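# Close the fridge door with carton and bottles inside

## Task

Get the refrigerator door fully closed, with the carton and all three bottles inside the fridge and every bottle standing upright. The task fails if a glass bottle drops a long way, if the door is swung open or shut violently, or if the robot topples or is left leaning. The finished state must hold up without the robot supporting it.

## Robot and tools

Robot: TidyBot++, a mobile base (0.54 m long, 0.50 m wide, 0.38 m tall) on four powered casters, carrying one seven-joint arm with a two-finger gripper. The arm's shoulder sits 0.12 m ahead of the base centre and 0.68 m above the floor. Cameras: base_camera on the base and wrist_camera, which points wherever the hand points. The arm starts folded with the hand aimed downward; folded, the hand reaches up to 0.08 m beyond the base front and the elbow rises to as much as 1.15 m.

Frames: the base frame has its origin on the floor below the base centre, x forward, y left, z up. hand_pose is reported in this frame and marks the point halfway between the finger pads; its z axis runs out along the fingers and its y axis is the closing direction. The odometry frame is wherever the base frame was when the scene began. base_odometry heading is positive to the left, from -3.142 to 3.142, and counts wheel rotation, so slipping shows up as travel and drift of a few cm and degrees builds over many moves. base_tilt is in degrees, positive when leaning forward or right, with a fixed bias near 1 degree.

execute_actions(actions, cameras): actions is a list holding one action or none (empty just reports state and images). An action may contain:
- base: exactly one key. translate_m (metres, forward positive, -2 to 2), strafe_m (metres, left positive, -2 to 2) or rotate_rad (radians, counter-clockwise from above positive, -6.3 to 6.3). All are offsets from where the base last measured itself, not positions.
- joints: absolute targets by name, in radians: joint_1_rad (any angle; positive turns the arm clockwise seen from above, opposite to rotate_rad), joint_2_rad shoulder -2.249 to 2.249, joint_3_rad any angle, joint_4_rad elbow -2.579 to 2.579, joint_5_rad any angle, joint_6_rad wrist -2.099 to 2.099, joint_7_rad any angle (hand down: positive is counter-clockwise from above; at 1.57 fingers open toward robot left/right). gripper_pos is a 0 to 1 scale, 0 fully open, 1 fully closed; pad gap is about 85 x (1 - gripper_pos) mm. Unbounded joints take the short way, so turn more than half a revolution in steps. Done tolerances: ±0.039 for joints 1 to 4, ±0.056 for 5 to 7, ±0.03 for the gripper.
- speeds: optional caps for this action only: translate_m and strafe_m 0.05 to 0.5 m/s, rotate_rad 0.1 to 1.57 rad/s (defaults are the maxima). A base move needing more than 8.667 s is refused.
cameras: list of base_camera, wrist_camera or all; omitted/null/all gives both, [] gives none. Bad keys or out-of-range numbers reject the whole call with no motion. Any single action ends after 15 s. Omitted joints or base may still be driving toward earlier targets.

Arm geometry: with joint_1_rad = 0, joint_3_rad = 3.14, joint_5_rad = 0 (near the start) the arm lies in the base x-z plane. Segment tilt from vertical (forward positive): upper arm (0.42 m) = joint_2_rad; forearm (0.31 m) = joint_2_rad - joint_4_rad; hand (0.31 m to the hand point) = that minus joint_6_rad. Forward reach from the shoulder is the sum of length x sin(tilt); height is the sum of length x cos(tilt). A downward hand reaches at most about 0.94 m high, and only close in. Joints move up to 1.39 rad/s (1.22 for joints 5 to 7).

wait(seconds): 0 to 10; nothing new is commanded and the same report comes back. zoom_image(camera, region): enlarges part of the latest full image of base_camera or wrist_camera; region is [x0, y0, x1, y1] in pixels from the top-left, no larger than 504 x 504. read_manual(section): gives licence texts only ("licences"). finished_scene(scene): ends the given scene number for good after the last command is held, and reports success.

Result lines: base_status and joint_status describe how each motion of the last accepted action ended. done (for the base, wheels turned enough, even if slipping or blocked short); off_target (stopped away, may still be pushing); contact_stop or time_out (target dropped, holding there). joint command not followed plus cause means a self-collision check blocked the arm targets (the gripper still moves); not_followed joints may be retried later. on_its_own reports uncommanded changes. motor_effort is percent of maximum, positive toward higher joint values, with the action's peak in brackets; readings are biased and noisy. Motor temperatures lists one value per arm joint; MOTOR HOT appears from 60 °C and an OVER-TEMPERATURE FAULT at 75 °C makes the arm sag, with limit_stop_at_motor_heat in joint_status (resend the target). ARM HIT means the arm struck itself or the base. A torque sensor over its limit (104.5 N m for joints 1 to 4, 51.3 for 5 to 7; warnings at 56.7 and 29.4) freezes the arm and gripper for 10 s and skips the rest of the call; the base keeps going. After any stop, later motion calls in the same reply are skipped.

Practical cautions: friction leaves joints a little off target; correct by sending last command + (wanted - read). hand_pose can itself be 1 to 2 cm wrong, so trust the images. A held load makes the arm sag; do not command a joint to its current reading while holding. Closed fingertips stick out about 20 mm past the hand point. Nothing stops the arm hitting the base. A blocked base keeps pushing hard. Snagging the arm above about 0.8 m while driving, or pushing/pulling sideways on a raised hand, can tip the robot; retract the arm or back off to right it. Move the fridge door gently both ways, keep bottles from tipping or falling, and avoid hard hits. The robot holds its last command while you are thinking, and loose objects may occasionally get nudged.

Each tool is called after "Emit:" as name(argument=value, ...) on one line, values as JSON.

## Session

Emit:
execute_actions(actions=[])

Scene clock: 0.00 s.
Motor temperatures (°C, as the motors report them): [33 37 30 32 42 41 43]
base_odometry: x=+0.000 y=+0.000 heading=+0.000 (m, m, rad; odometry frame)
base_tilt: forward=-0.3 right=+0.6 (deg)
base_status: not commanded
joint_positions: joint_1_rad=+0.016 joint_2_rad=-0.349 joint_3_rad=+3.156 joint_4_rad=-2.511 joint_5_rad=-0.027 joint_6_rad=-0.841 joint_7_rad=+1.535 gripper_pos=+0.000
joint_status: not commanded
motor_effort: joint_1_rad=+0 joint_2_rad=-2 joint_3_rad=-1 joint_4_rad=+15 joint_5_rad=+0 joint_6_rad=+3 joint_7_rad=+0 (%)
hand_pose: x=+0.2795 y=+0.0033 z=+0.5938 quat_wxyz=(-0.013, +0.997, -0.041, +0.069) (m; base frame)
pictures: base_camera, wrist_camera
Images, in order (width x height): base_camera 644x364, wrist_camera 644x476.

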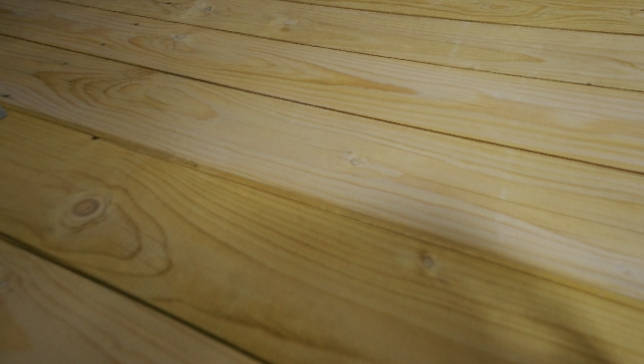

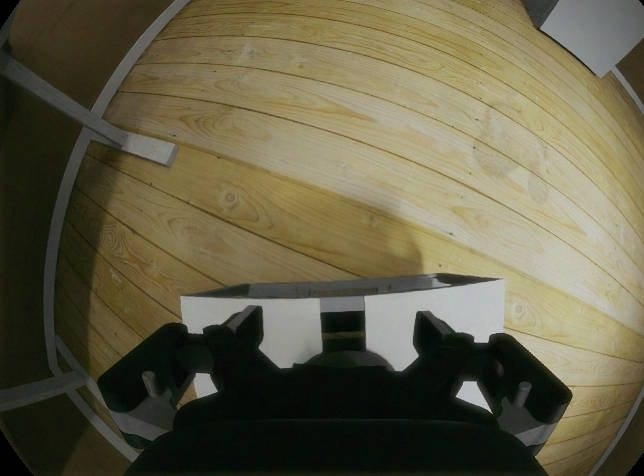

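Emit:
execute_actions(actions=[{"base":{"rotate_rad":-0.4},"joints":{"joint_6_rad":0.5,"joint_1_rad":0,"joint_2_rad":-0.3,"joint_4_rad":-2.55,"joint_3_rad":3.14,"joint_5_rad":0,"joint_7_rad":1.57,"gripper_pos":1}}])

Emit:
execute_actions(actions=[{"base":{"translate_m":1.0},"joints":{"joint_1_rad":0.7}}])

Scene clock: 5.97 s.
Motor temperatures (°C, as the motors report them): [33 37 30 32 42 41 43]
base_odometry: x=+0.000 y=+0.000 heading=-0.399 (m, m, rad; odometry frame)
base_tilt: forward=-0.3 right=+0.5 (deg)
base_status: done
joint_positions: joint_1_rad=+0.012 joint_2_rad=-0.314 joint_3_rad=+3.156 joint_4_rad=-2.538 joint_5_rad=-0.027 joint_6_rad=+0.489 joint_7_rad=+1.545 gripper_pos=+0.999
joint_status: all done
motor_effort: joint_1_rad=+0(1) joint_2_rad=-7(7) joint_3_rad=-1(0) joint_4_rad=+19(20) joint_5_rad=+1(1) joint_6_rad=+9(9) joint_7_rad=+0(1) (%)
hand_pose: x=+0.5456 y=-0.0143 z=+0.8399 quat_wxyz=(-0.005, +0.762, -0.034, +0.647) (m; base frame)
pictures: base_camera, wrist_camera
Images, in order (width x height): base_camera 644x364, wrist_camera 644x476.

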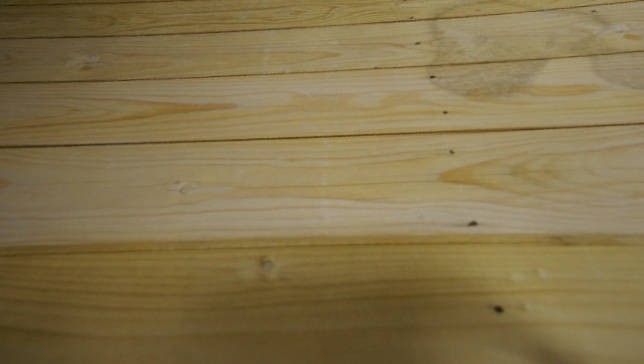

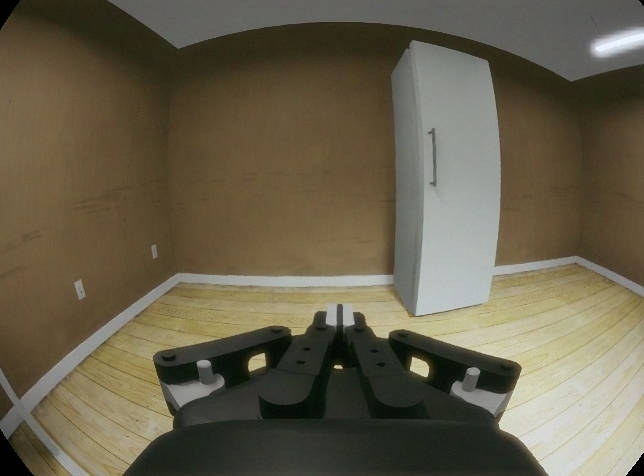

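Scene clock: 9.33 s.
Motor temperatures (°C, as the motors report them): [33 37 30 32 42 41 43]
base_odometry: x=+0.921 y=-0.389 heading=-0.399 (m, m, rad; odometry frame)
base_tilt: forward=-0.3 right=+0.5 (deg)
base_status: done
joint_positions: joint_1_rad=+0.689 joint_2_rad=-0.309 joint_3_rad=+3.155 joint_4_rad=-2.539 joint_5_rad=-0.026 joint_6_rad=+0.489 joint_7_rad=+1.545 gripper_pos=+0.999
joint_status: all done
motor_effort: joint_1_rad=+0(1) joint_2_rad=-7(9) joint_3_rad=-1(0) joint_4_rad=+19(19) joint_5_rad=+0(1) joint_6_rad=+9(10) joint_7_rad=+0(0) (%)
hand_pose: x=+0.4434 y=-0.2783 z=+0.8372 quat_wxyz=(+0.209, +0.710, -0.285, +0.609) (m; base frame)
pictures: base_camera, wrist_camera
Images, in order (width x height): base_camera 644x364, wrist_camera 644x476.

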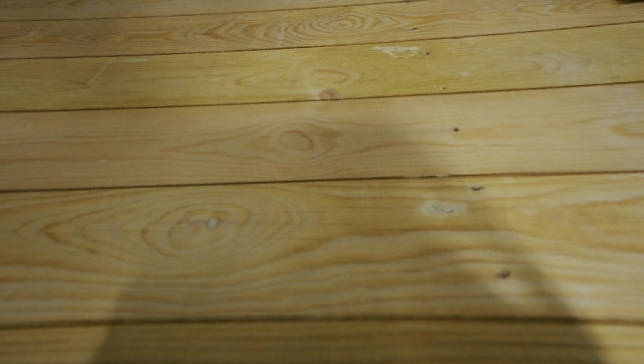

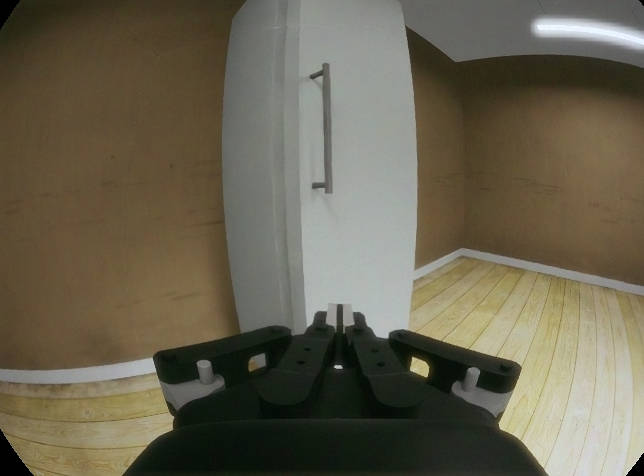

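Emit:
execute_actions(actions=[{"base":{"translate_m":0.93},"joints":{"joint_1_rad":1.57}}])

Scene clock: 14.93 s.
Motor temperatures (°C, as the motors report them): [33 37 30 32 42 41 43]
base_odometry: x=+1.778 y=-0.751 heading=-0.399 (m, m, rad; odometry frame)
base_tilt: forward=-0.3 right=+0.6 (deg)
base_status: done
joint_positions: joint_1_rad=+1.559 joint_2_rad=-0.309 joint_3_rad=+3.152 joint_4_rad=-2.540 joint_5_rad=-0.025 joint_6_rad=+0.489 joint_7_rad=+1.545 gripper_pos=+0.999
joint_status: all done
motor_effort: joint_1_rad=+0(0) joint_2_rad=-7(8) joint_3_rad=-1(1) joint_4_rad=+18(19) joint_5_rad=+1(1) joint_6_rad=+9(10) joint_7_rad=+0(0) (%)
hand_pose: x=+0.1169 y=-0.4273 z=+0.8371 quat_wxyz=(+0.446, +0.524, -0.557, +0.465) (m; base frame)
pictures: base_camera, wrist_camera
Images, in order (width x height): base_camera 644x364, wrist_camera 644x476.

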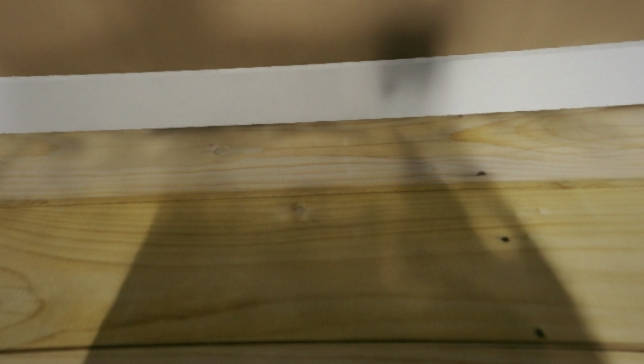

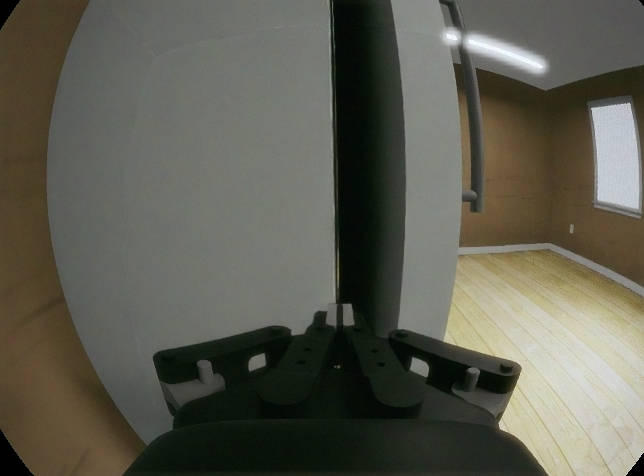

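Emit:
execute_actions(actions=[{"base":{"translate_m":-0.037}}], cameras=["wrist_camera"])

Emit:
execute_actions(actions=[{"base":{"strafe_m":-0.12},"speeds":{"strafe_m":0.1}}], cameras=["wrist_camera"])

Scene clock: 20.13 s.
Motor temperatures (°C, as the motors report them): [33 37 30 32 42 41 43]
base_odometry: x=+1.744 y=-0.736 heading=-0.399 (m, m, rad; odometry frame)
base_tilt: forward=-0.2 right=+0.5 (deg)
base_status: done
joint_positions: joint_1_rad=+1.561 joint_2_rad=-0.309 joint_3_rad=+3.151 joint_4_rad=-2.540 joint_5_rad=-0.025 joint_6_rad=+0.489 joint_7_rad=+1.545 gripper_pos=+0.999
joint_status: not commanded
motor_effort: joint_1_rad=+0(1) joint_2_rad=-7(6) joint_3_rad=-1(1) joint_4_rad=+19(19) joint_5_rad=+1(1) joint_6_rad=+9(9) joint_7_rad=+0(0) (%)
hand_pose: x=+0.1164 y=-0.4273 z=+0.8371 quat_wxyz=(+0.447, +0.524, -0.557, +0.464) (m; base frame)
pictures: wrist_camera
Images, in order (width x height): wrist_camera 644x476.

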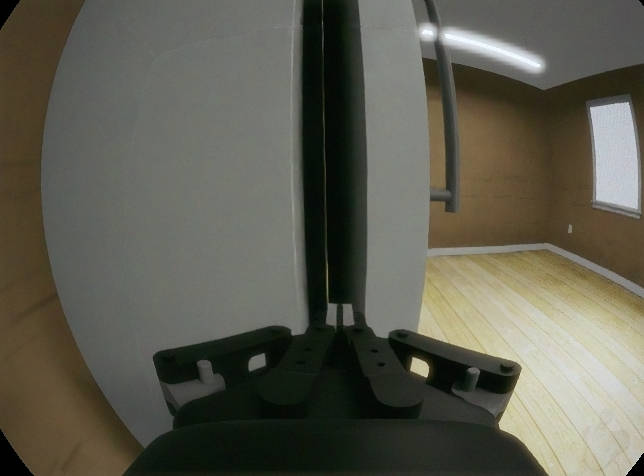

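Scene clock: 21.90 s.
Motor temperatures (°C, as the motors report them): [33 37 30 32 42 41 43]
base_odometry: x=+1.698 y=-0.847 heading=-0.399 (m, m, rad; odometry frame)
base_tilt: forward=-0.3 right=+0.6 (deg)
base_status: done
joint_positions: joint_1_rad=+1.561 joint_2_rad=-0.306 joint_3_rad=+3.151 joint_4_rad=-2.540 joint_5_rad=-0.025 joint_6_rad=+0.489 joint_7_rad=+1.545 gripper_pos=+0.999
joint_status: not commanded
motor_effort: joint_1_rad=+0(0) joint_2_rad=-7(10) joint_3_rad=-1(0) joint_4_rad=+19(19) joint_5_rad=+1(1) joint_6_rad=+9(10) joint_7_rad=+0(0) (%)
hand_pose: x=+0.1165 y=-0.4276 z=+0.8353 quat_wxyz=(+0.446, +0.525, -0.558, +0.463) (m; base frame)
pictures: wrist_camera
Images, in order (width x height): wrist_camera 644x476.

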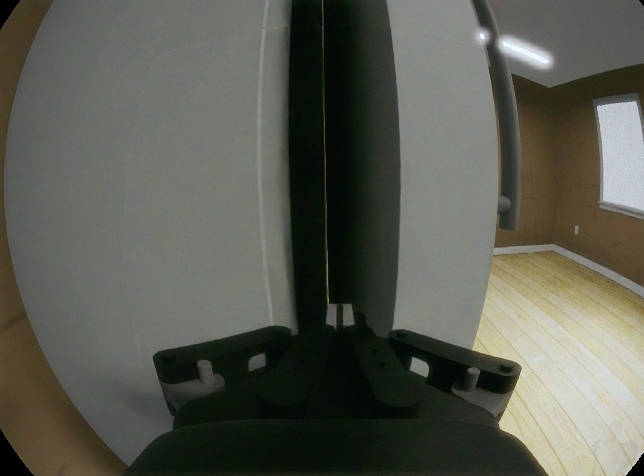

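Emit:
execute_actions(actions=[{"base":{"translate_m":-0.13},"speeds":{"translate_m":0.08}}], cameras=["wrist_camera"])

Emit:
execute_actions(actions=[{"base":{"strafe_m":-0.06},"speeds":{"strafe_m":0.06}}], cameras=[])

Emit:
execute_actions(actions=[{"base":{"translate_m":-0.15},"speeds":{"translate_m":0.08}}], cameras=["wrist_camera"])

Emit:
execute_actions(actions=[{"base":{"strafe_m":-0.4},"speeds":{"strafe_m":0.07}}])

Emit:
execute_actions(actions=[{"base":{"translate_m":-0.8},"joints":{"joint_6_rad":0.2,"joint_1_rad":0.9}}], cameras=[])

Emit:
execute_actions(actions=[{"joints":{"joint_1_rad":0.0},"base":{"strafe_m":-0.2}}])

Scene clock: 36.33 s.
Motor temperatures (°C, as the motors report them): [33 36 30 32 42 41 43]
base_odometry: x=+1.578 y=-0.796 heading=-0.399 (m, m, rad; odometry frame)
base_tilt: forward=-0.3 right=+0.6 (deg)
base_status: done
joint_positions: joint_1_rad=+1.563 joint_2_rad=-0.306 joint_3_rad=+3.140 joint_4_rad=-2.540 joint_5_rad=-0.016 joint_6_rad=+0.489 joint_7_rad=+1.545 gripper_pos=+0.999
joint_status: not commanded
motor_effort: joint_1_rad=+0(5) joint_2_rad=-7(8) joint_3_rad=-1(5) joint_4_rad=+18(19) joint_5_rad=+1(2) joint_6_rad=+9(10) joint_7_rad=+0(0) (%)
hand_pose: x=+0.1223 y=-0.4275 z=+0.8353 quat_wxyz=(+0.445, +0.532, -0.551, +0.464) (m; base frame)
pictures: wrist_camera
Images, in order (width x height): wrist_camera 644x476.

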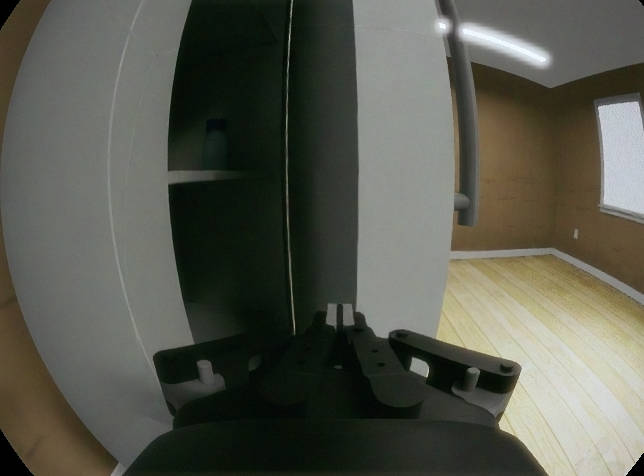

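Scene clock: 38.07 s.
Motor temperatures (°C, as the motors report them): [33 36 30 32 42 41 43]
base_odometry: x=+1.554 y=-0.852 heading=-0.399 (m, m, rad; odometry frame)
base_tilt: forward=-0.3 right=+0.6 (deg)
base_status: done
joint_positions: joint_1_rad=+1.563 joint_2_rad=-0.289 joint_3_rad=+3.137 joint_4_rad=-2.547 joint_5_rad=-0.017 joint_6_rad=+0.475 joint_7_rad=+1.545 gripper_pos=+0.999
joint_status: not commanded
motor_effort: joint_1_rad=+0(12) joint_2_rad=-7(12) joint_3_rad=+0(12) joint_4_rad=+18(29) joint_5_rad=+1(8) joint_6_rad=+10(20) joint_7_rad=+0(1) (%)
hand_pose: x=+0.1233 y=-0.4273 z=+0.8197 quat_wxyz=(+0.435, +0.541, -0.560, +0.453) (m; base frame)
pictures: none
No camera images: the call's "cameras" was empty. Leave "cameras" out to get every camera's image.

Scene clock: 40.47 s.
Motor temperatures (°C, as the motors report them): [33 36 30 32 42 41 43]
base_odometry: x=+1.416 y=-0.794 heading=-0.399 (m, m, rad; odometry frame)
base_tilt: forward=-0.3 right=+0.5 (deg)
base_status: done
joint_positions: joint_1_rad=+1.561 joint_2_rad=-0.289 joint_3_rad=+3.129 joint_4_rad=-2.547 joint_5_rad=-0.009 joint_6_rad=+0.475 joint_7_rad=+1.545 gripper_pos=+0.999
joint_status: not commanded
motor_effort: joint_1_rad=+0(6) joint_2_rad=-7(8) joint_3_rad=+0(6) joint_4_rad=+19(20) joint_5_rad=+1(2) joint_6_rad=+10(10) joint_7_rad=+1(0) (%)
hand_pose: x=+0.1289 y=-0.4270 z=+0.8198 quat_wxyz=(+0.434, +0.547, -0.554, +0.454) (m; base frame)
pictures: wrist_camera
Images, in order (width x height): wrist_camera 644x476.

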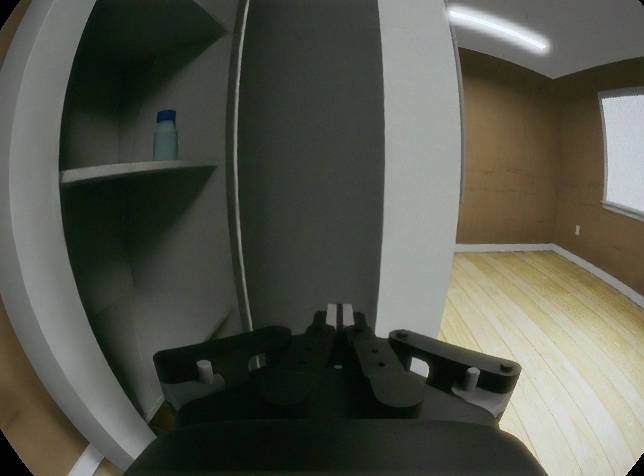

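Scene clock: 46.70 s.
Motor temperatures (°C, as the motors report them): [33 36 30 32 42 41 43]
base_odometry: x=+1.260 y=-1.162 heading=-0.399 (m, m, rad; odometry frame)
base_tilt: forward=-0.3 right=+0.6 (deg)
base_status: done
joint_positions: joint_1_rad=+1.563 joint_2_rad=-0.292 joint_3_rad=+3.129 joint_4_rad=-2.548 joint_5_rad=-0.009 joint_6_rad=+0.475 joint_7_rad=+1.545 gripper_pos=+0.999
joint_status: not commanded
motor_effort: joint_1_rad=+0(2) joint_2_rad=-8(10) joint_3_rad=+0(2) joint_4_rad=+18(19) joint_5_rad=+1(1) joint_6_rad=+9(10) joint_7_rad=+0(0) (%)
hand_pose: x=+0.1282 y=-0.4266 z=+0.8211 quat_wxyz=(+0.435, +0.546, -0.554, +0.455) (m; base frame)
pictures: base_camera, wrist_camera
Images, in order (width x height): base_camera 644x364, wrist_camera 644x476.

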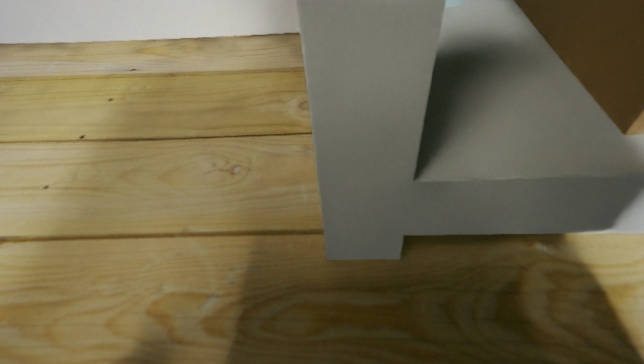

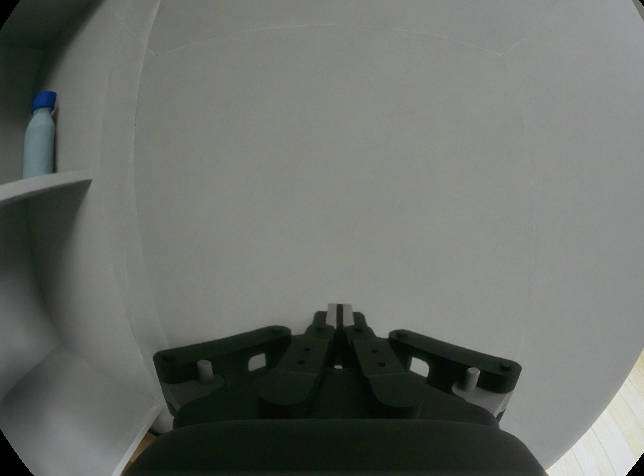

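Scene clock: 49.67 s.
Motor temperatures (°C, as the motors report them): [33 36 30 32 42 41 43]
base_odometry: x=+0.523 y=-0.851 heading=-0.399 (m, m, rad; odometry frame)
base_tilt: forward=-0.3 right=+0.6 (deg)
base_status: done
joint_positions: joint_1_rad=+0.911 joint_2_rad=-0.292 joint_3_rad=+3.129 joint_4_rad=-2.548 joint_5_rad=-0.009 joint_6_rad=+0.233 joint_7_rad=+1.545 gripper_pos=+0.999
joint_status: all done
motor_effort: joint_1_rad=+0(1) joint_2_rad=-7(8) joint_3_rad=+0(1) joint_4_rad=+18(18) joint_5_rad=+1(1) joint_6_rad=+9(9) joint_7_rad=+0(1) (%)
hand_pose: x=+0.3700 y=-0.3144 z=+0.7502 quat_wxyz=(+0.225, +0.757, -0.381, +0.481) (m; base frame)
pictures: none
No camera images: the call's "cameras" was empty. Leave "cameras" out to get every camera's image.

Scene clock: 51.83 s.
Motor temperatures (°C, as the motors report them): [33 36 30 32 42 41 43]
base_odometry: x=+0.445 y=-1.036 heading=-0.399 (m, m, rad; odometry frame)
base_tilt: forward=-0.3 right=+0.5 (deg)
base_status: done
joint_positions: joint_1_rad=+0.011 joint_2_rad=-0.293 joint_3_rad=+3.131 joint_4_rad=-2.548 joint_5_rad=-0.009 joint_6_rad=+0.233 joint_7_rad=+1.545 gripper_pos=+0.999
joint_status: all done
motor_effort: joint_1_rad=+0(1) joint_2_rad=-7(9) joint_3_rad=+0(2) joint_4_rad=+18(19) joint_5_rad=+1(1) joint_6_rad=+9(9) joint_7_rad=+0(1) (%)
hand_pose: x=+0.5212 y=+0.0007 z=+0.7504 quat_wxyz=(-0.007, +0.847, -0.015, +0.531) (m; base frame)
pictures: base_camera, wrist_camera
Images, in order (width x height): base_camera 644x364, wrist_camera 644x476.

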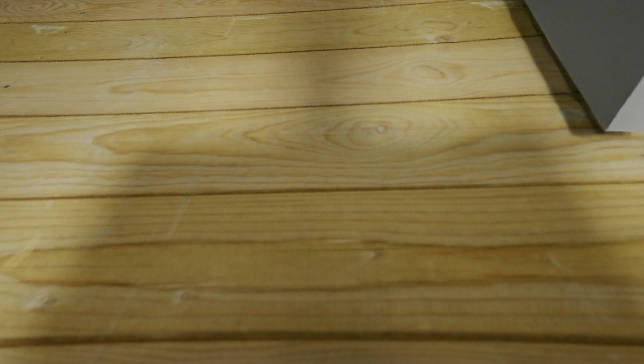

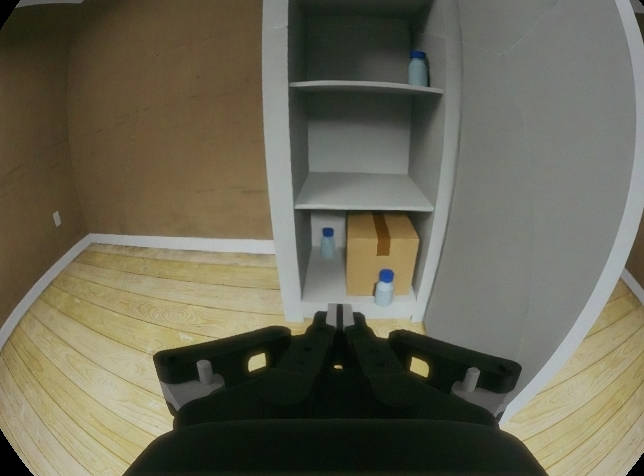

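Emit:
execute_actions(actions=[{"base":{"strafe_m":-0.17},"joints":{"joint_2_rad":2.17,"joint_4_rad":-0.39,"joint_6_rad":1.01,"joint_7_rad":1.6,"gripper_pos":0}}])

Emit:
execute_actions(actions=[{"base":{"translate_m":0.17},"speeds":{"translate_m":0.2}}])

Scene clock: 60.93 s.
Motor temperatures (°C, as the motors report them): [33 36 30 32 42 41 43]
base_odometry: x=+0.379 y=-1.192 heading=-0.399 (m, m, rad; odometry frame)
base_tilt: forward=-0.2 right=+0.6 (deg)
base_status: done
joint_positions: joint_1_rad=+0.009 joint_2_rad=+2.161 joint_3_rad=+3.133 joint_4_rad=-0.405 joint_5_rad=-0.009 joint_6_rad=+0.975 joint_7_rad=+1.574 gripper_pos=+0.000
joint_status: all done
motor_effort: joint_1_rad=+0(2) joint_2_rad=-45(55) joint_3_rad=-1(2) joint_4_rad=+15(19) joint_5_rad=+1(1) joint_6_rad=+10(11) joint_7_rad=-1(1) (%)
hand_pose: x=+0.9506 y=-0.0085 z=+0.1772 quat_wxyz=(+0.004, +0.714, -0.011, +0.700) (m; base frame)
pictures: base_camera, wrist_camera
Images, in order (width x height): base_camera 644x364, wrist_camera 644x476.

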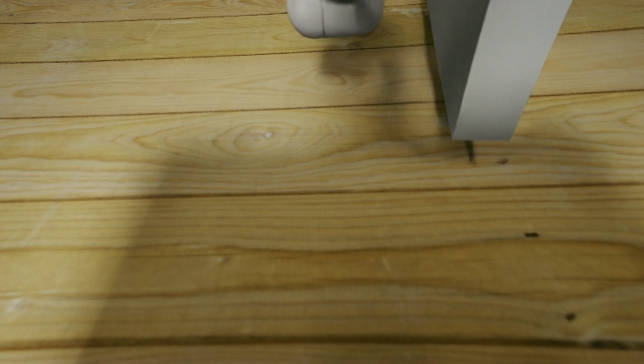

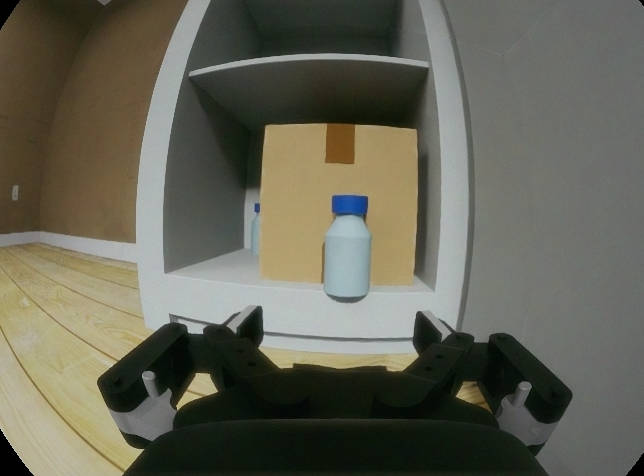

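Scene clock: 62.53 s.
Motor temperatures (°C, as the motors report them): [33 37 30 32 42 41 43]
base_odometry: x=+0.535 y=-1.259 heading=-0.400 (m, m, rad; odometry frame)
base_tilt: forward=-0.2 right=+0.5 (deg)
base_status: done
joint_positions: joint_1_rad=+0.009 joint_2_rad=+2.166 joint_3_rad=+3.133 joint_4_rad=-0.401 joint_5_rad=-0.009 joint_6_rad=+0.976 joint_7_rad=+1.574 gripper_pos=+0.000
joint_status: not commanded
motor_effort: joint_1_rad=+0(0) joint_2_rad=-45(48) joint_3_rad=-1(2) joint_4_rad=+15(16) joint_5_rad=+1(1) joint_6_rad=+10(10) joint_7_rad=+0(0) (%)
hand_pose: x=+0.9495 y=-0.0085 z=+0.1757 quat_wxyz=(+0.004, +0.714, -0.011, +0.700) (m; base frame)
pictures: base_camera, wrist_camera
Images, in order (width x height): base_camera 644x364, wrist_camera 644x476.

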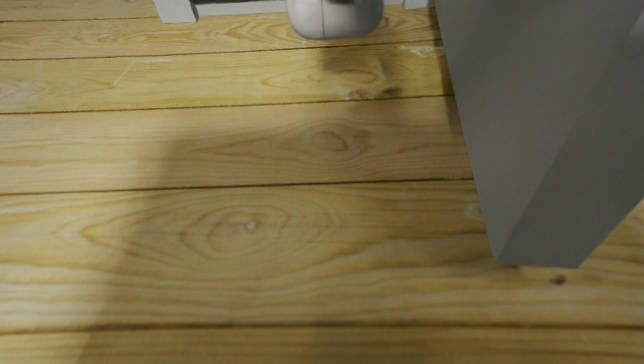

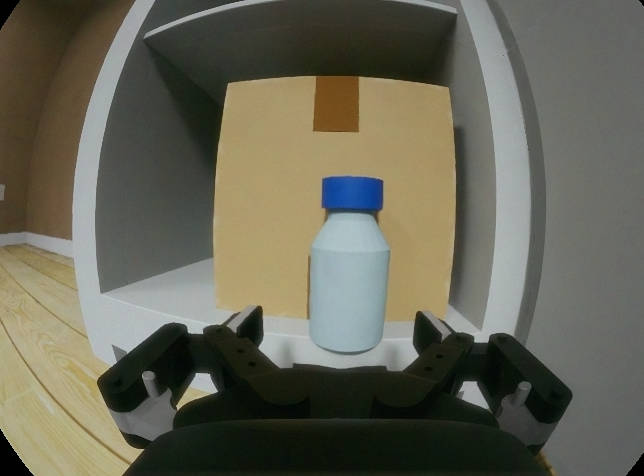

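Emit:
execute_actions(actions=[{"base":{"strafe_m":-0.008}}], cameras=[])

Emit:
execute_actions(actions=[{"base":{"translate_m":0.1},"speeds":{"translate_m":0.07}}], cameras=["wrist_camera"])

Emit:
execute_actions(actions=[{"joints":{"gripper_pos":1}}], cameras=["wrist_camera"])

Scene clock: 67.90 s.
Motor temperatures (°C, as the motors report them): [33 37 30 32 42 41 43]
base_odometry: x=+0.532 y=-1.266 heading=-0.399 (m, m, rad; odometry frame)
base_tilt: forward=-0.2 right=+0.5 (deg)
base_status: done
joint_positions: joint_1_rad=+0.006 joint_2_rad=+2.166 joint_3_rad=+3.133 joint_4_rad=-0.401 joint_5_rad=-0.009 joint_6_rad=+0.976 joint_7_rad=+1.574 gripper_pos=+0.000
joint_status: not commanded
motor_effort: joint_1_rad=+0(2) joint_2_rad=-46(46) joint_3_rad=-1(1) joint_4_rad=+15(15) joint_5_rad=+1(1) joint_6_rad=+10(9) joint_7_rad=+0(0) (%)
hand_pose: x=+0.9495 y=-0.0062 z=+0.1757 quat_wxyz=(+0.003, +0.714, -0.010, +0.700) (m; base frame)
pictures: none
No camera images: the call's "cameras" was empty. Leave "cameras" out to get every camera's image.

Scene clock: 69.83 s.
Motor temperatures (°C, as the motors report them): [33 37 30 32 42 41 43]
base_odometry: x=+0.625 y=-1.305 heading=-0.400 (m, m, rad; odometry frame)
base_tilt: forward=-0.2 right=+0.5 (deg)
base_status: done
joint_positions: joint_1_rad=+0.006 joint_2_rad=+2.167 joint_3_rad=+3.133 joint_4_rad=-0.401 joint_5_rad=-0.009 joint_6_rad=+0.976 joint_7_rad=+1.574 gripper_pos=+0.000
joint_status: not commanded
motor_effort: joint_1_rad=+0(2) joint_2_rad=-45(48) joint_3_rad=-1(2) joint_4_rad=+15(16) joint_5_rad=+1(1) joint_6_rad=+9(10) joint_7_rad=+0(0) (%)
hand_pose: x=+0.9492 y=-0.0061 z=+0.1752 quat_wxyz=(+0.003, +0.714, -0.010, +0.700) (m; base frame)
pictures: wrist_camera
Images, in order (width x height): wrist_camera 644x476.

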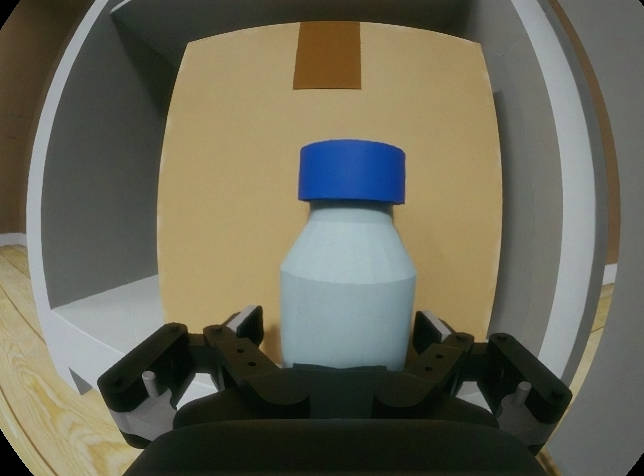

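Scene clock: 70.93 s.
Motor temperatures (°C, as the motors report them): [33 37 30 32 42 41 43]
base_odometry: x=+0.624 y=-1.305 heading=-0.400 (m, m, rad; odometry frame)
base_tilt: forward=-0.2 right=+0.5 (deg)
base_status: not commanded
joint_positions: joint_1_rad=+0.007 joint_2_rad=+2.170 joint_3_rad=+3.133 joint_4_rad=-0.401 joint_5_rad=-0.009 joint_6_rad=+0.985 joint_7_rad=+1.574 gripper_pos=+0.244
joint_status: gripper_pos off_target (ended at +0.244, target +1.000)
motor_effort: joint_1_rad=-2(4) joint_2_rad=-46(50) joint_3_rad=-1(2) joint_4_rad=+15(18) joint_5_rad=+2(3) joint_6_rad=+10(10) joint_7_rad=+0(1) (%)
hand_pose: x=+0.9476 y=-0.0072 z=+0.1754 quat_wxyz=(+0.004, +0.712, -0.010, +0.702) (m; base frame)
pictures: wrist_camera
Images, in order (width x height): wrist_camera 644x476.

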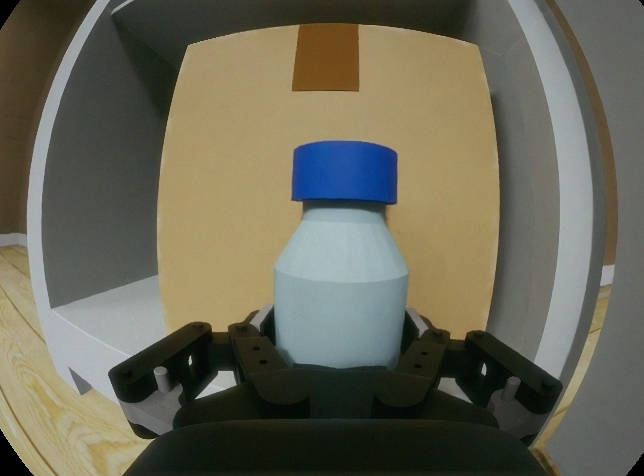

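Emit:
execute_actions(actions=[{"base":{"translate_m":-0.25},"speeds":{"translate_m":0.25},"joints":{"joint_2_rad":2.11}}], cameras=[])

Emit:
execute_actions(actions=[{"base":{"strafe_m":0.08},"joints":{"joint_2_rad":1.06,"joint_4_rad":-1.1,"joint_6_rad":0.62}}], cameras=["wrist_camera"])

Emit:
execute_actions(actions=[{"base":{"translate_m":0.22},"speeds":{"translate_m":0.25}}], cameras=[])

Emit:
execute_actions(actions=[{"joints":{"joint_2_rad":1.39,"joint_4_rad":-0.62,"joint_6_rad":0.5}}], cameras=["wrist_camera"])

Emit:
execute_actions(actions=[{"joints":{"joint_2_rad":1.45,"joint_6_rad":0.58}}], cameras=["wrist_camera"])

Scene clock: 81.40 s.
Motor temperatures (°C, as the motors report them): [33 37 30 32 42 41 43]
base_odometry: x=+0.394 y=-1.208 heading=-0.400 (m, m, rad; odometry frame)
base_tilt: forward=-0.2 right=+0.5 (deg)
base_status: done
joint_positions: joint_1_rad=+0.005 joint_2_rad=+2.143 joint_3_rad=+3.133 joint_4_rad=-0.402 joint_5_rad=-0.009 joint_6_rad=+0.985 joint_7_rad=+1.574 gripper_pos=+0.244
joint_status: all done
motor_effort: joint_1_rad=+0(2) joint_2_rad=-52(55) joint_3_rad=-1(2) joint_4_rad=+18(19) joint_5_rad=+1(0) joint_6_rad=+13(13) joint_7_rad=+0(1) (%)
hand_pose: x=+0.9607 y=-0.0055 z=+0.1973 quat_wxyz=(+0.003, +0.703, -0.009, +0.711) (m; base frame)
pictures: none
No camera images: the call's "cameras" was empty. Leave "cameras" out to get every camera's image.

Scene clock: 83.80 s.
Motor temperatures (°C, as the motors report them): [33 37 30 32 42 41 43]
base_odometry: x=+0.425 y=-1.134 heading=-0.400 (m, m, rad; odometry frame)
base_tilt: forward=-0.2 right=+0.5 (deg)
base_status: done
joint_positions: joint_1_rad=-0.003 joint_2_rad=+1.097 joint_3_rad=+3.133 joint_4_rad=-1.104 joint_5_rad=-0.009 joint_6_rad=+0.632 joint_7_rad=+1.574 gripper_pos=+0.244
joint_status: all done
motor_effort: joint_1_rad=+0(4) joint_2_rad=-58(62) joint_3_rad=-2(2) joint_4_rad=+22(22) joint_5_rad=+1(0) joint_6_rad=+13(14) joint_7_rad=+0(0) (%)
hand_pose: x=+1.0586 y=+0.0066 z=+0.6888 quat_wxyz=(-0.005, +0.707, -0.004, +0.708) (m; base frame)
pictures: wrist_camera
Images, in order (width x height): wrist_camera 644x476.

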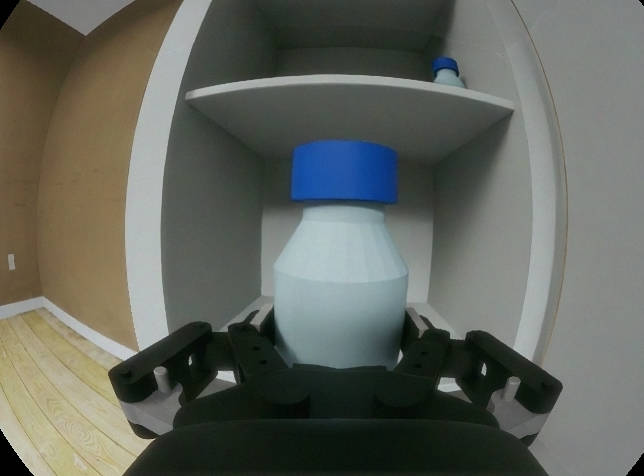

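Scene clock: 85.57 s.
Motor temperatures (°C, as the motors report them): [33 37 30 32 42 41 43]
base_odometry: x=+0.628 y=-1.220 heading=-0.399 (m, m, rad; odometry frame)
base_tilt: forward=-0.2 right=+0.5 (deg)
base_status: done
joint_positions: joint_1_rad=-0.003 joint_2_rad=+1.097 joint_3_rad=+3.133 joint_4_rad=-1.106 joint_5_rad=-0.009 joint_6_rad=+0.631 joint_7_rad=+1.574 gripper_pos=+0.244
joint_status: not commanded
motor_effort: joint_1_rad=+0(1) joint_2_rad=-59(60) joint_3_rad=-2(2) joint_4_rad=+22(23) joint_5_rad=+1(1) joint_6_rad=+13(13) joint_7_rad=+0(0) (%)
hand_pose: x=+1.0582 y=+0.0066 z=+0.6872 quat_wxyz=(-0.005, +0.708, -0.004, +0.706) (m; base frame)
pictures: none
No camera images: the call's "cameras" was empty. Leave "cameras" out to get every camera's image.

Scene clock: 87.53 s.
Motor temperatures (°C, as the motors report them): [33 38 30 32 42 41 43]
base_odometry: x=+0.628 y=-1.220 heading=-0.399 (m, m, rad; odometry frame)
base_tilt: forward=-0.2 right=+0.5 (deg)
base_status: not commanded
joint_positions: joint_1_rad=-0.003 joint_2_rad=+1.425 joint_3_rad=+3.133 joint_4_rad=-0.655 joint_5_rad=-0.009 joint_6_rad=+0.509 joint_7_rad=+1.574 gripper_pos=+0.244
joint_status: all done
motor_effort: joint_1_rad=+0(0) joint_2_rad=-64(67) joint_3_rad=-2(2) joint_4_rad=+23(25) joint_5_rad=+1(1) joint_6_rad=+13(13) joint_7_rad=+0(0) (%)
hand_pose: x=+1.1210 y=+0.0055 z=+0.5900 quat_wxyz=(-0.005, +0.707, -0.005, +0.707) (m; base frame)
pictures: wrist_camera
Images, in order (width x height): wrist_camera 644x476.

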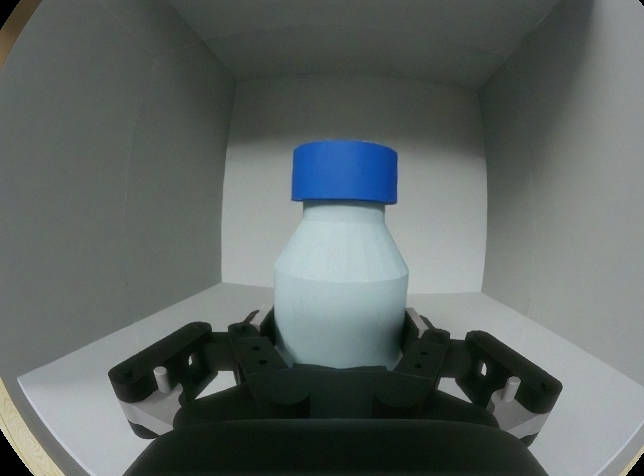

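Scene clock: 88.33 s.
Motor temperatures (°C, as the motors report them): [33 38 30 32 42 41 43]
base_odometry: x=+0.628 y=-1.220 heading=-0.399 (m, m, rad; odometry frame)
base_tilt: forward=-0.2 right=+0.5 (deg)
base_status: not commanded
joint_positions: joint_1_rad=-0.003 joint_2_rad=+1.448 joint_3_rad=+3.133 joint_4_rad=-0.642 joint_5_rad=-0.009 joint_6_rad=+0.539 joint_7_rad=+1.574 gripper_pos=+0.246
joint_status: all done
motor_effort: joint_1_rad=+0(0) joint_2_rad=-60(64) joint_3_rad=-2(2) joint_4_rad=+21(23) joint_5_rad=+0(1) joint_6_rad=+11(13) joint_7_rad=+0(0) (%)
hand_pose: x=+1.1207 y=+0.0052 z=+0.5834 quat_wxyz=(-0.005, +0.700, -0.005, +0.714) (m; base frame)
pictures: wrist_camera
Images, in order (width x height): wrist_camera 644x476.

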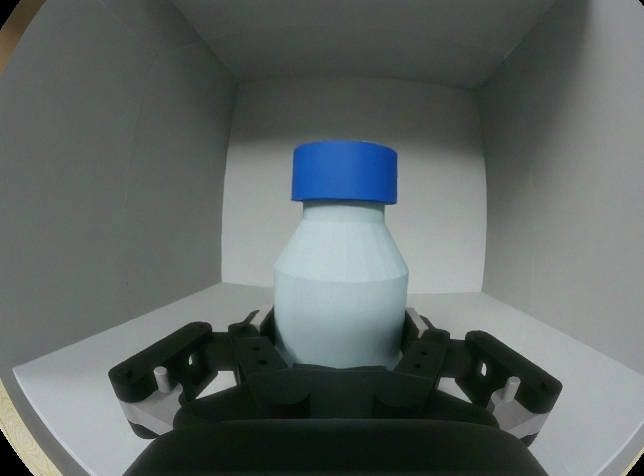

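Emit:
execute_actions(actions=[{"joints":{"gripper_pos":0}}], cameras=[])

Emit:
execute_actions(actions=[{"base":{"translate_m":-0.3},"speeds":{"translate_m":0.3}}], cameras=["wrist_camera"])

Emit:
execute_actions(actions=[{"joints":{"joint_2_rad":-0.4,"joint_4_rad":-2.5,"joint_6_rad":-0.9}}], cameras=[])

Emit:
execute_actions(actions=[{"base":{"strafe_m":-0.66},"joints":{"joint_1_rad":1.57}}], cameras=["base_camera"])

Emit:
execute_actions(actions=[{"base":{"translate_m":0.52},"speeds":{"translate_m":0.3}}], cameras=["base_camera"])

Emit:
execute_actions(actions=[{"base":{"strafe_m":0.46},"speeds":{"strafe_m":0.09}}], cameras=["base_camera"])

Emit:
execute_actions(actions=[{"base":{"translate_m":0.28},"speeds":{"translate_m":0.07}}])

Emit:
wait(seconds=3)

Scene clock: 101.83 s.
Motor temperatures (°C, as the motors report them): [33 38 30 33 42 41 43]
base_odometry: x=+0.628 y=-1.220 heading=-0.399 (m, m, rad; odometry frame)
base_tilt: forward=-0.2 right=+0.5 (deg)
base_status: not commanded
joint_positions: joint_1_rad=-0.003 joint_2_rad=+1.448 joint_3_rad=+3.133 joint_4_rad=-0.634 joint_5_rad=-0.009 joint_6_rad=+0.546 joint_7_rad=+1.574 gripper_pos=+0.000
joint_status: all done
motor_effort: joint_1_rad=+0(0) joint_2_rad=-58(60) joint_3_rad=-2(2) joint_4_rad=+20(21) joint_5_rad=+1(1) joint_6_rad=+10(11) joint_7_rad=+0(0) (%)
hand_pose: x=+1.1219 y=+0.0052 z=+0.5906 quat_wxyz=(-0.005, +0.695, -0.005, +0.719) (m; base frame)
pictures: none
No camera images: the call's "cameras" was empty. Leave "cameras" out to get every camera's image.

Scene clock: 103.83 s.
Motor temperatures (°C, as the motors report them): [33 38 30 33 42 41 43]
base_odometry: x=+0.351 y=-1.103 heading=-0.399 (m, m, rad; odometry frame)
base_tilt: forward=-0.2 right=+0.5 (deg)
base_status: done
joint_positions: joint_1_rad=-0.003 joint_2_rad=+1.448 joint_3_rad=+3.133 joint_4_rad=-0.632 joint_5_rad=-0.009 joint_6_rad=+0.547 joint_7_rad=+1.574 gripper_pos=+0.000
joint_status: not commanded
motor_effort: joint_1_rad=+0(3) joint_2_rad=-57(59) joint_3_rad=-1(2) joint_4_rad=+20(20) joint_5_rad=+1(0) joint_6_rad=+9(10) joint_7_rad=+0(0) (%)
hand_pose: x=+1.1221 y=+0.0049 z=+0.5916 quat_wxyz=(-0.005, +0.694, -0.005, +0.720) (m; base frame)
pictures: wrist_camera
Images, in order (width x height): wrist_camera 644x476.

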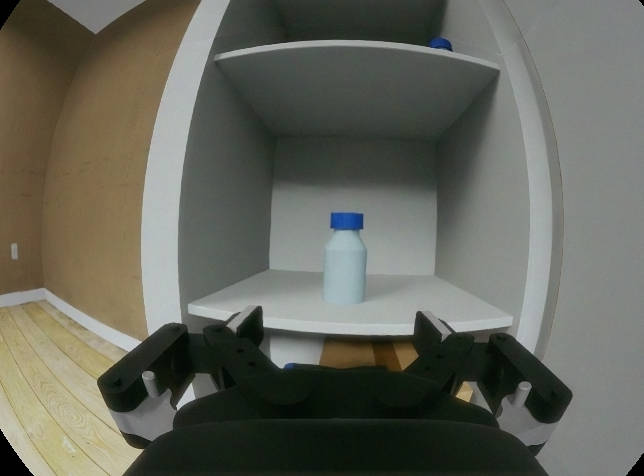

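Scene clock: 106.87 s.
Motor temperatures (°C, as the motors report them): [33 38 30 33 42 41 43]
base_odometry: x=+0.351 y=-1.103 heading=-0.399 (m, m, rad; odometry frame)
base_tilt: forward=-0.3 right=+0.5 (deg)
base_status: not commanded
joint_positions: joint_1_rad=-0.003 joint_2_rad=-0.391 joint_3_rad=+3.133 joint_4_rad=-2.489 joint_5_rad=-0.009 joint_6_rad=-0.870 joint_7_rad=+1.574 gripper_pos=+0.000
joint_status: all done
motor_effort: joint_1_rad=+0(0) joint_2_rad=-1(61) joint_3_rad=+0(2) joint_4_rad=+15(21) joint_5_rad=+1(1) joint_6_rad=+3(10) joint_7_rad=+0(0) (%)
hand_pose: x=+0.2838 y=+0.0051 z=+0.6059 quat_wxyz=(-0.002, +0.996, +0.005, +0.086) (m; base frame)
pictures: none
No camera images: the call's "cameras" was empty. Leave "cameras" out to get every camera's image.

Scene clock: 109.67 s.
Motor temperatures (°C, as the motors report them): [33 38 30 33 42 41 43]
base_odometry: x=+0.094 y=-1.711 heading=-0.399 (m, m, rad; odometry frame)
base_tilt: forward=-0.3 right=+0.5 (deg)
base_status: done
joint_positions: joint_1_rad=+1.558 joint_2_rad=-0.391 joint_3_rad=+3.133 joint_4_rad=-2.489 joint_5_rad=-0.009 joint_6_rad=-0.870 joint_7_rad=+1.574 gripper_pos=+0.000
joint_status: all done
motor_effort: joint_1_rad=+0(1) joint_2_rad=-2(2) joint_3_rad=+0(0) joint_4_rad=+15(16) joint_5_rad=+0(1) joint_6_rad=+3(3) joint_7_rad=+0(0) (%)
hand_pose: x=+0.1257 y=-0.1647 z=+0.6059 quat_wxyz=(+0.059, +0.711, -0.698, +0.063) (m; base frame)
pictures: base_camera
Images, in order (width x height): base_camera 644x364.

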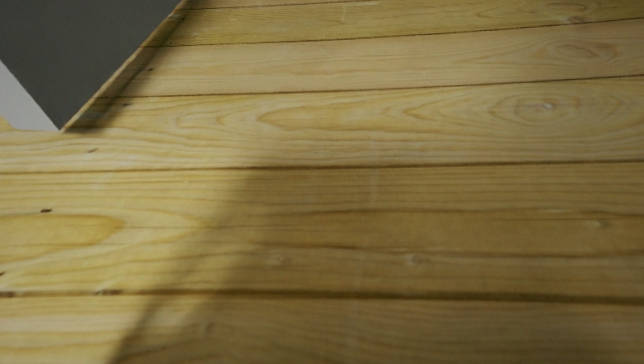

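Scene clock: 112.37 s.
Motor temperatures (°C, as the motors report them): [33 38 30 33 42 41 43]
base_odometry: x=+0.574 y=-1.914 heading=-0.400 (m, m, rad; odometry frame)
base_tilt: forward=-0.3 right=+0.5 (deg)
base_status: done
joint_positions: joint_1_rad=+1.558 joint_2_rad=-0.391 joint_3_rad=+3.133 joint_4_rad=-2.489 joint_5_rad=-0.009 joint_6_rad=-0.870 joint_7_rad=+1.574 gripper_pos=+0.000
joint_status: not commanded
motor_effort: joint_1_rad=+0(0) joint_2_rad=-1(1) joint_3_rad=+0(0) joint_4_rad=+15(16) joint_5_rad=+0(0) joint_6_rad=+3(2) joint_7_rad=+0(0) (%)
hand_pose: x=+0.1257 y=-0.1647 z=+0.6059 quat_wxyz=(+0.059, +0.711, -0.698, +0.063) (m; base frame)
pictures: base_camera
Images, in order (width x height): base_camera 644x364.

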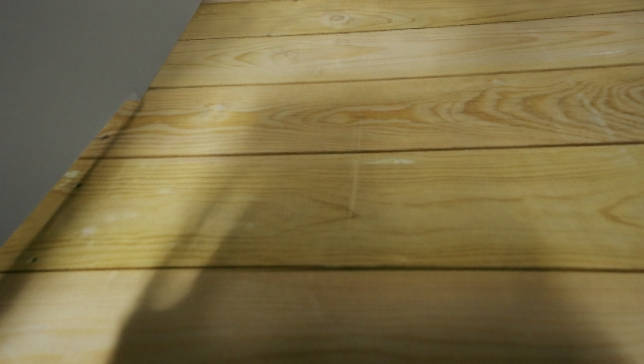

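Scene clock: 118.03 s.
Motor temperatures (°C, as the motors report them): [33 38 30 33 42 41 43]
base_odometry: x=+0.753 y=-1.490 heading=-0.399 (m, m, rad; odometry frame)
base_tilt: forward=-0.3 right=+0.5 (deg)
base_status: done
joint_positions: joint_1_rad=+1.558 joint_2_rad=-0.393 joint_3_rad=+3.133 joint_4_rad=-2.490 joint_5_rad=-0.009 joint_6_rad=-0.870 joint_7_rad=+1.574 gripper_pos=+0.000
joint_status: not commanded
motor_effort: joint_1_rad=+0(0) joint_2_rad=-1(7) joint_3_rad=+0(0) joint_4_rad=+16(17) joint_5_rad=+1(1) joint_6_rad=+3(3) joint_7_rad=+1(0) (%)
hand_pose: x=+0.1257 y=-0.1643 z=+0.6059 quat_wxyz=(+0.059, +0.711, -0.698, +0.063) (m; base frame)
pictures: base_camera
Images, in order (width x height): base_camera 644x364.

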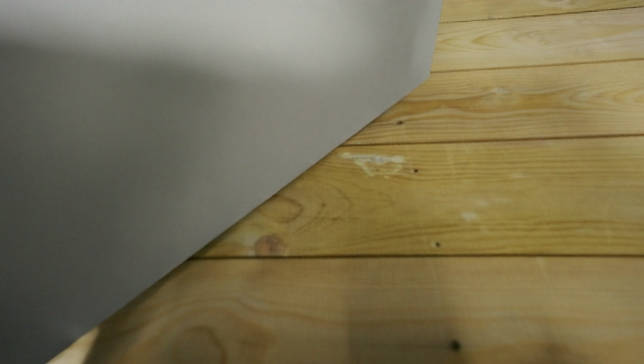

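Scene clock: 122.57 s.
Motor temperatures (°C, as the motors report them): [33 38 30 33 42 41 43]
base_odometry: x=+1.011 y=-1.599 heading=-0.399 (m, m, rad; odometry frame)
base_tilt: forward=-0.3 right=+0.5 (deg)
base_status: done
joint_positions: joint_1_rad=+1.558 joint_2_rad=-0.393 joint_3_rad=+3.133 joint_4_rad=-2.490 joint_5_rad=-0.009 joint_6_rad=-0.870 joint_7_rad=+1.574 gripper_pos=+0.000
joint_status: not commanded
motor_effort: joint_1_rad=+0(0) joint_2_rad=-1(1) joint_3_rad=+0(0) joint_4_rad=+16(16) joint_5_rad=+1(1) joint_6_rad=+3(3) joint_7_rad=+0(0) (%)
hand_pose: x=+0.1257 y=-0.1643 z=+0.6059 quat_wxyz=(+0.059, +0.711, -0.698, +0.063) (m; base frame)
pictures: base_camera, wrist_camera
Images, in order (width x height): base_camera 644x364, wrist_camera 644x476.

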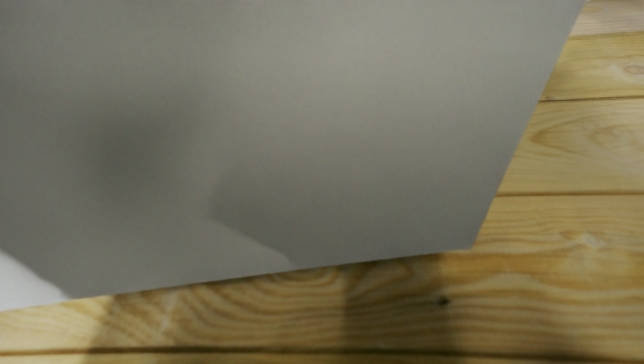

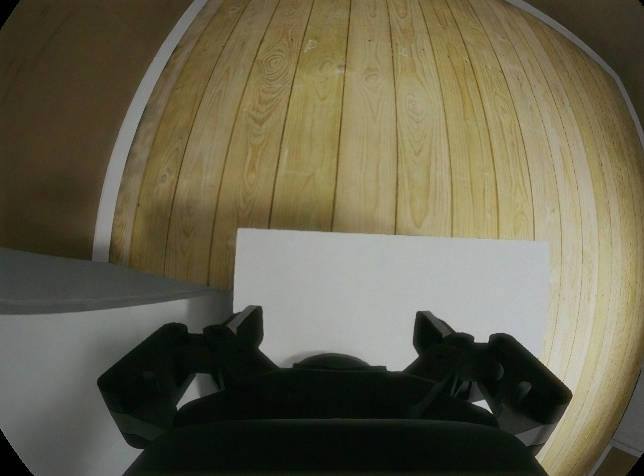

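Scene clock: 125.57 s.
Motor temperatures (°C, as the motors report them): [33 38 30 32 42 41 43]
base_odometry: x=+1.011 y=-1.599 heading=-0.399 (m, m, rad; odometry frame)
base_tilt: forward=-0.3 right=+0.5 (deg)
base_status: done
joint_positions: joint_1_rad=+1.558 joint_2_rad=-0.393 joint_3_rad=+3.133 joint_4_rad=-2.490 joint_5_rad=-0.009 joint_6_rad=-0.870 joint_7_rad=+1.574 gripper_pos=+0.000
joint_status: not commanded
motor_effort: joint_1_rad=+0(0) joint_2_rad=-1(1) joint_3_rad=+0(0) joint_4_rad=+16(16) joint_5_rad=+1(1) joint_6_rad=+3(3) joint_7_rad=+0(0) (%)
hand_pose: x=+0.1257 y=-0.1643 z=+0.6059 quat_wxyz=(+0.059, +0.711, -0.698, +0.063) (m; base frame)
wait: 3.00 s; at rest by 0.27 s
pictures: base_camera, wrist_camera
Images, in order (width x height): base_camera 644x364, wrist_camera 644x476.

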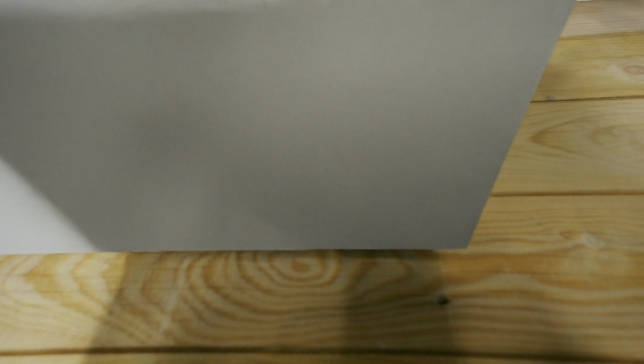

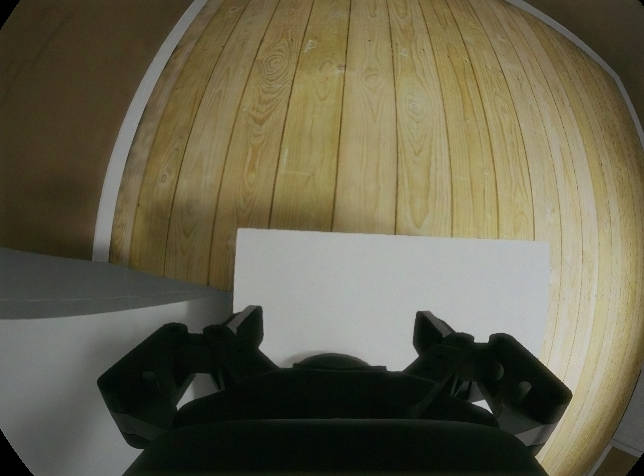

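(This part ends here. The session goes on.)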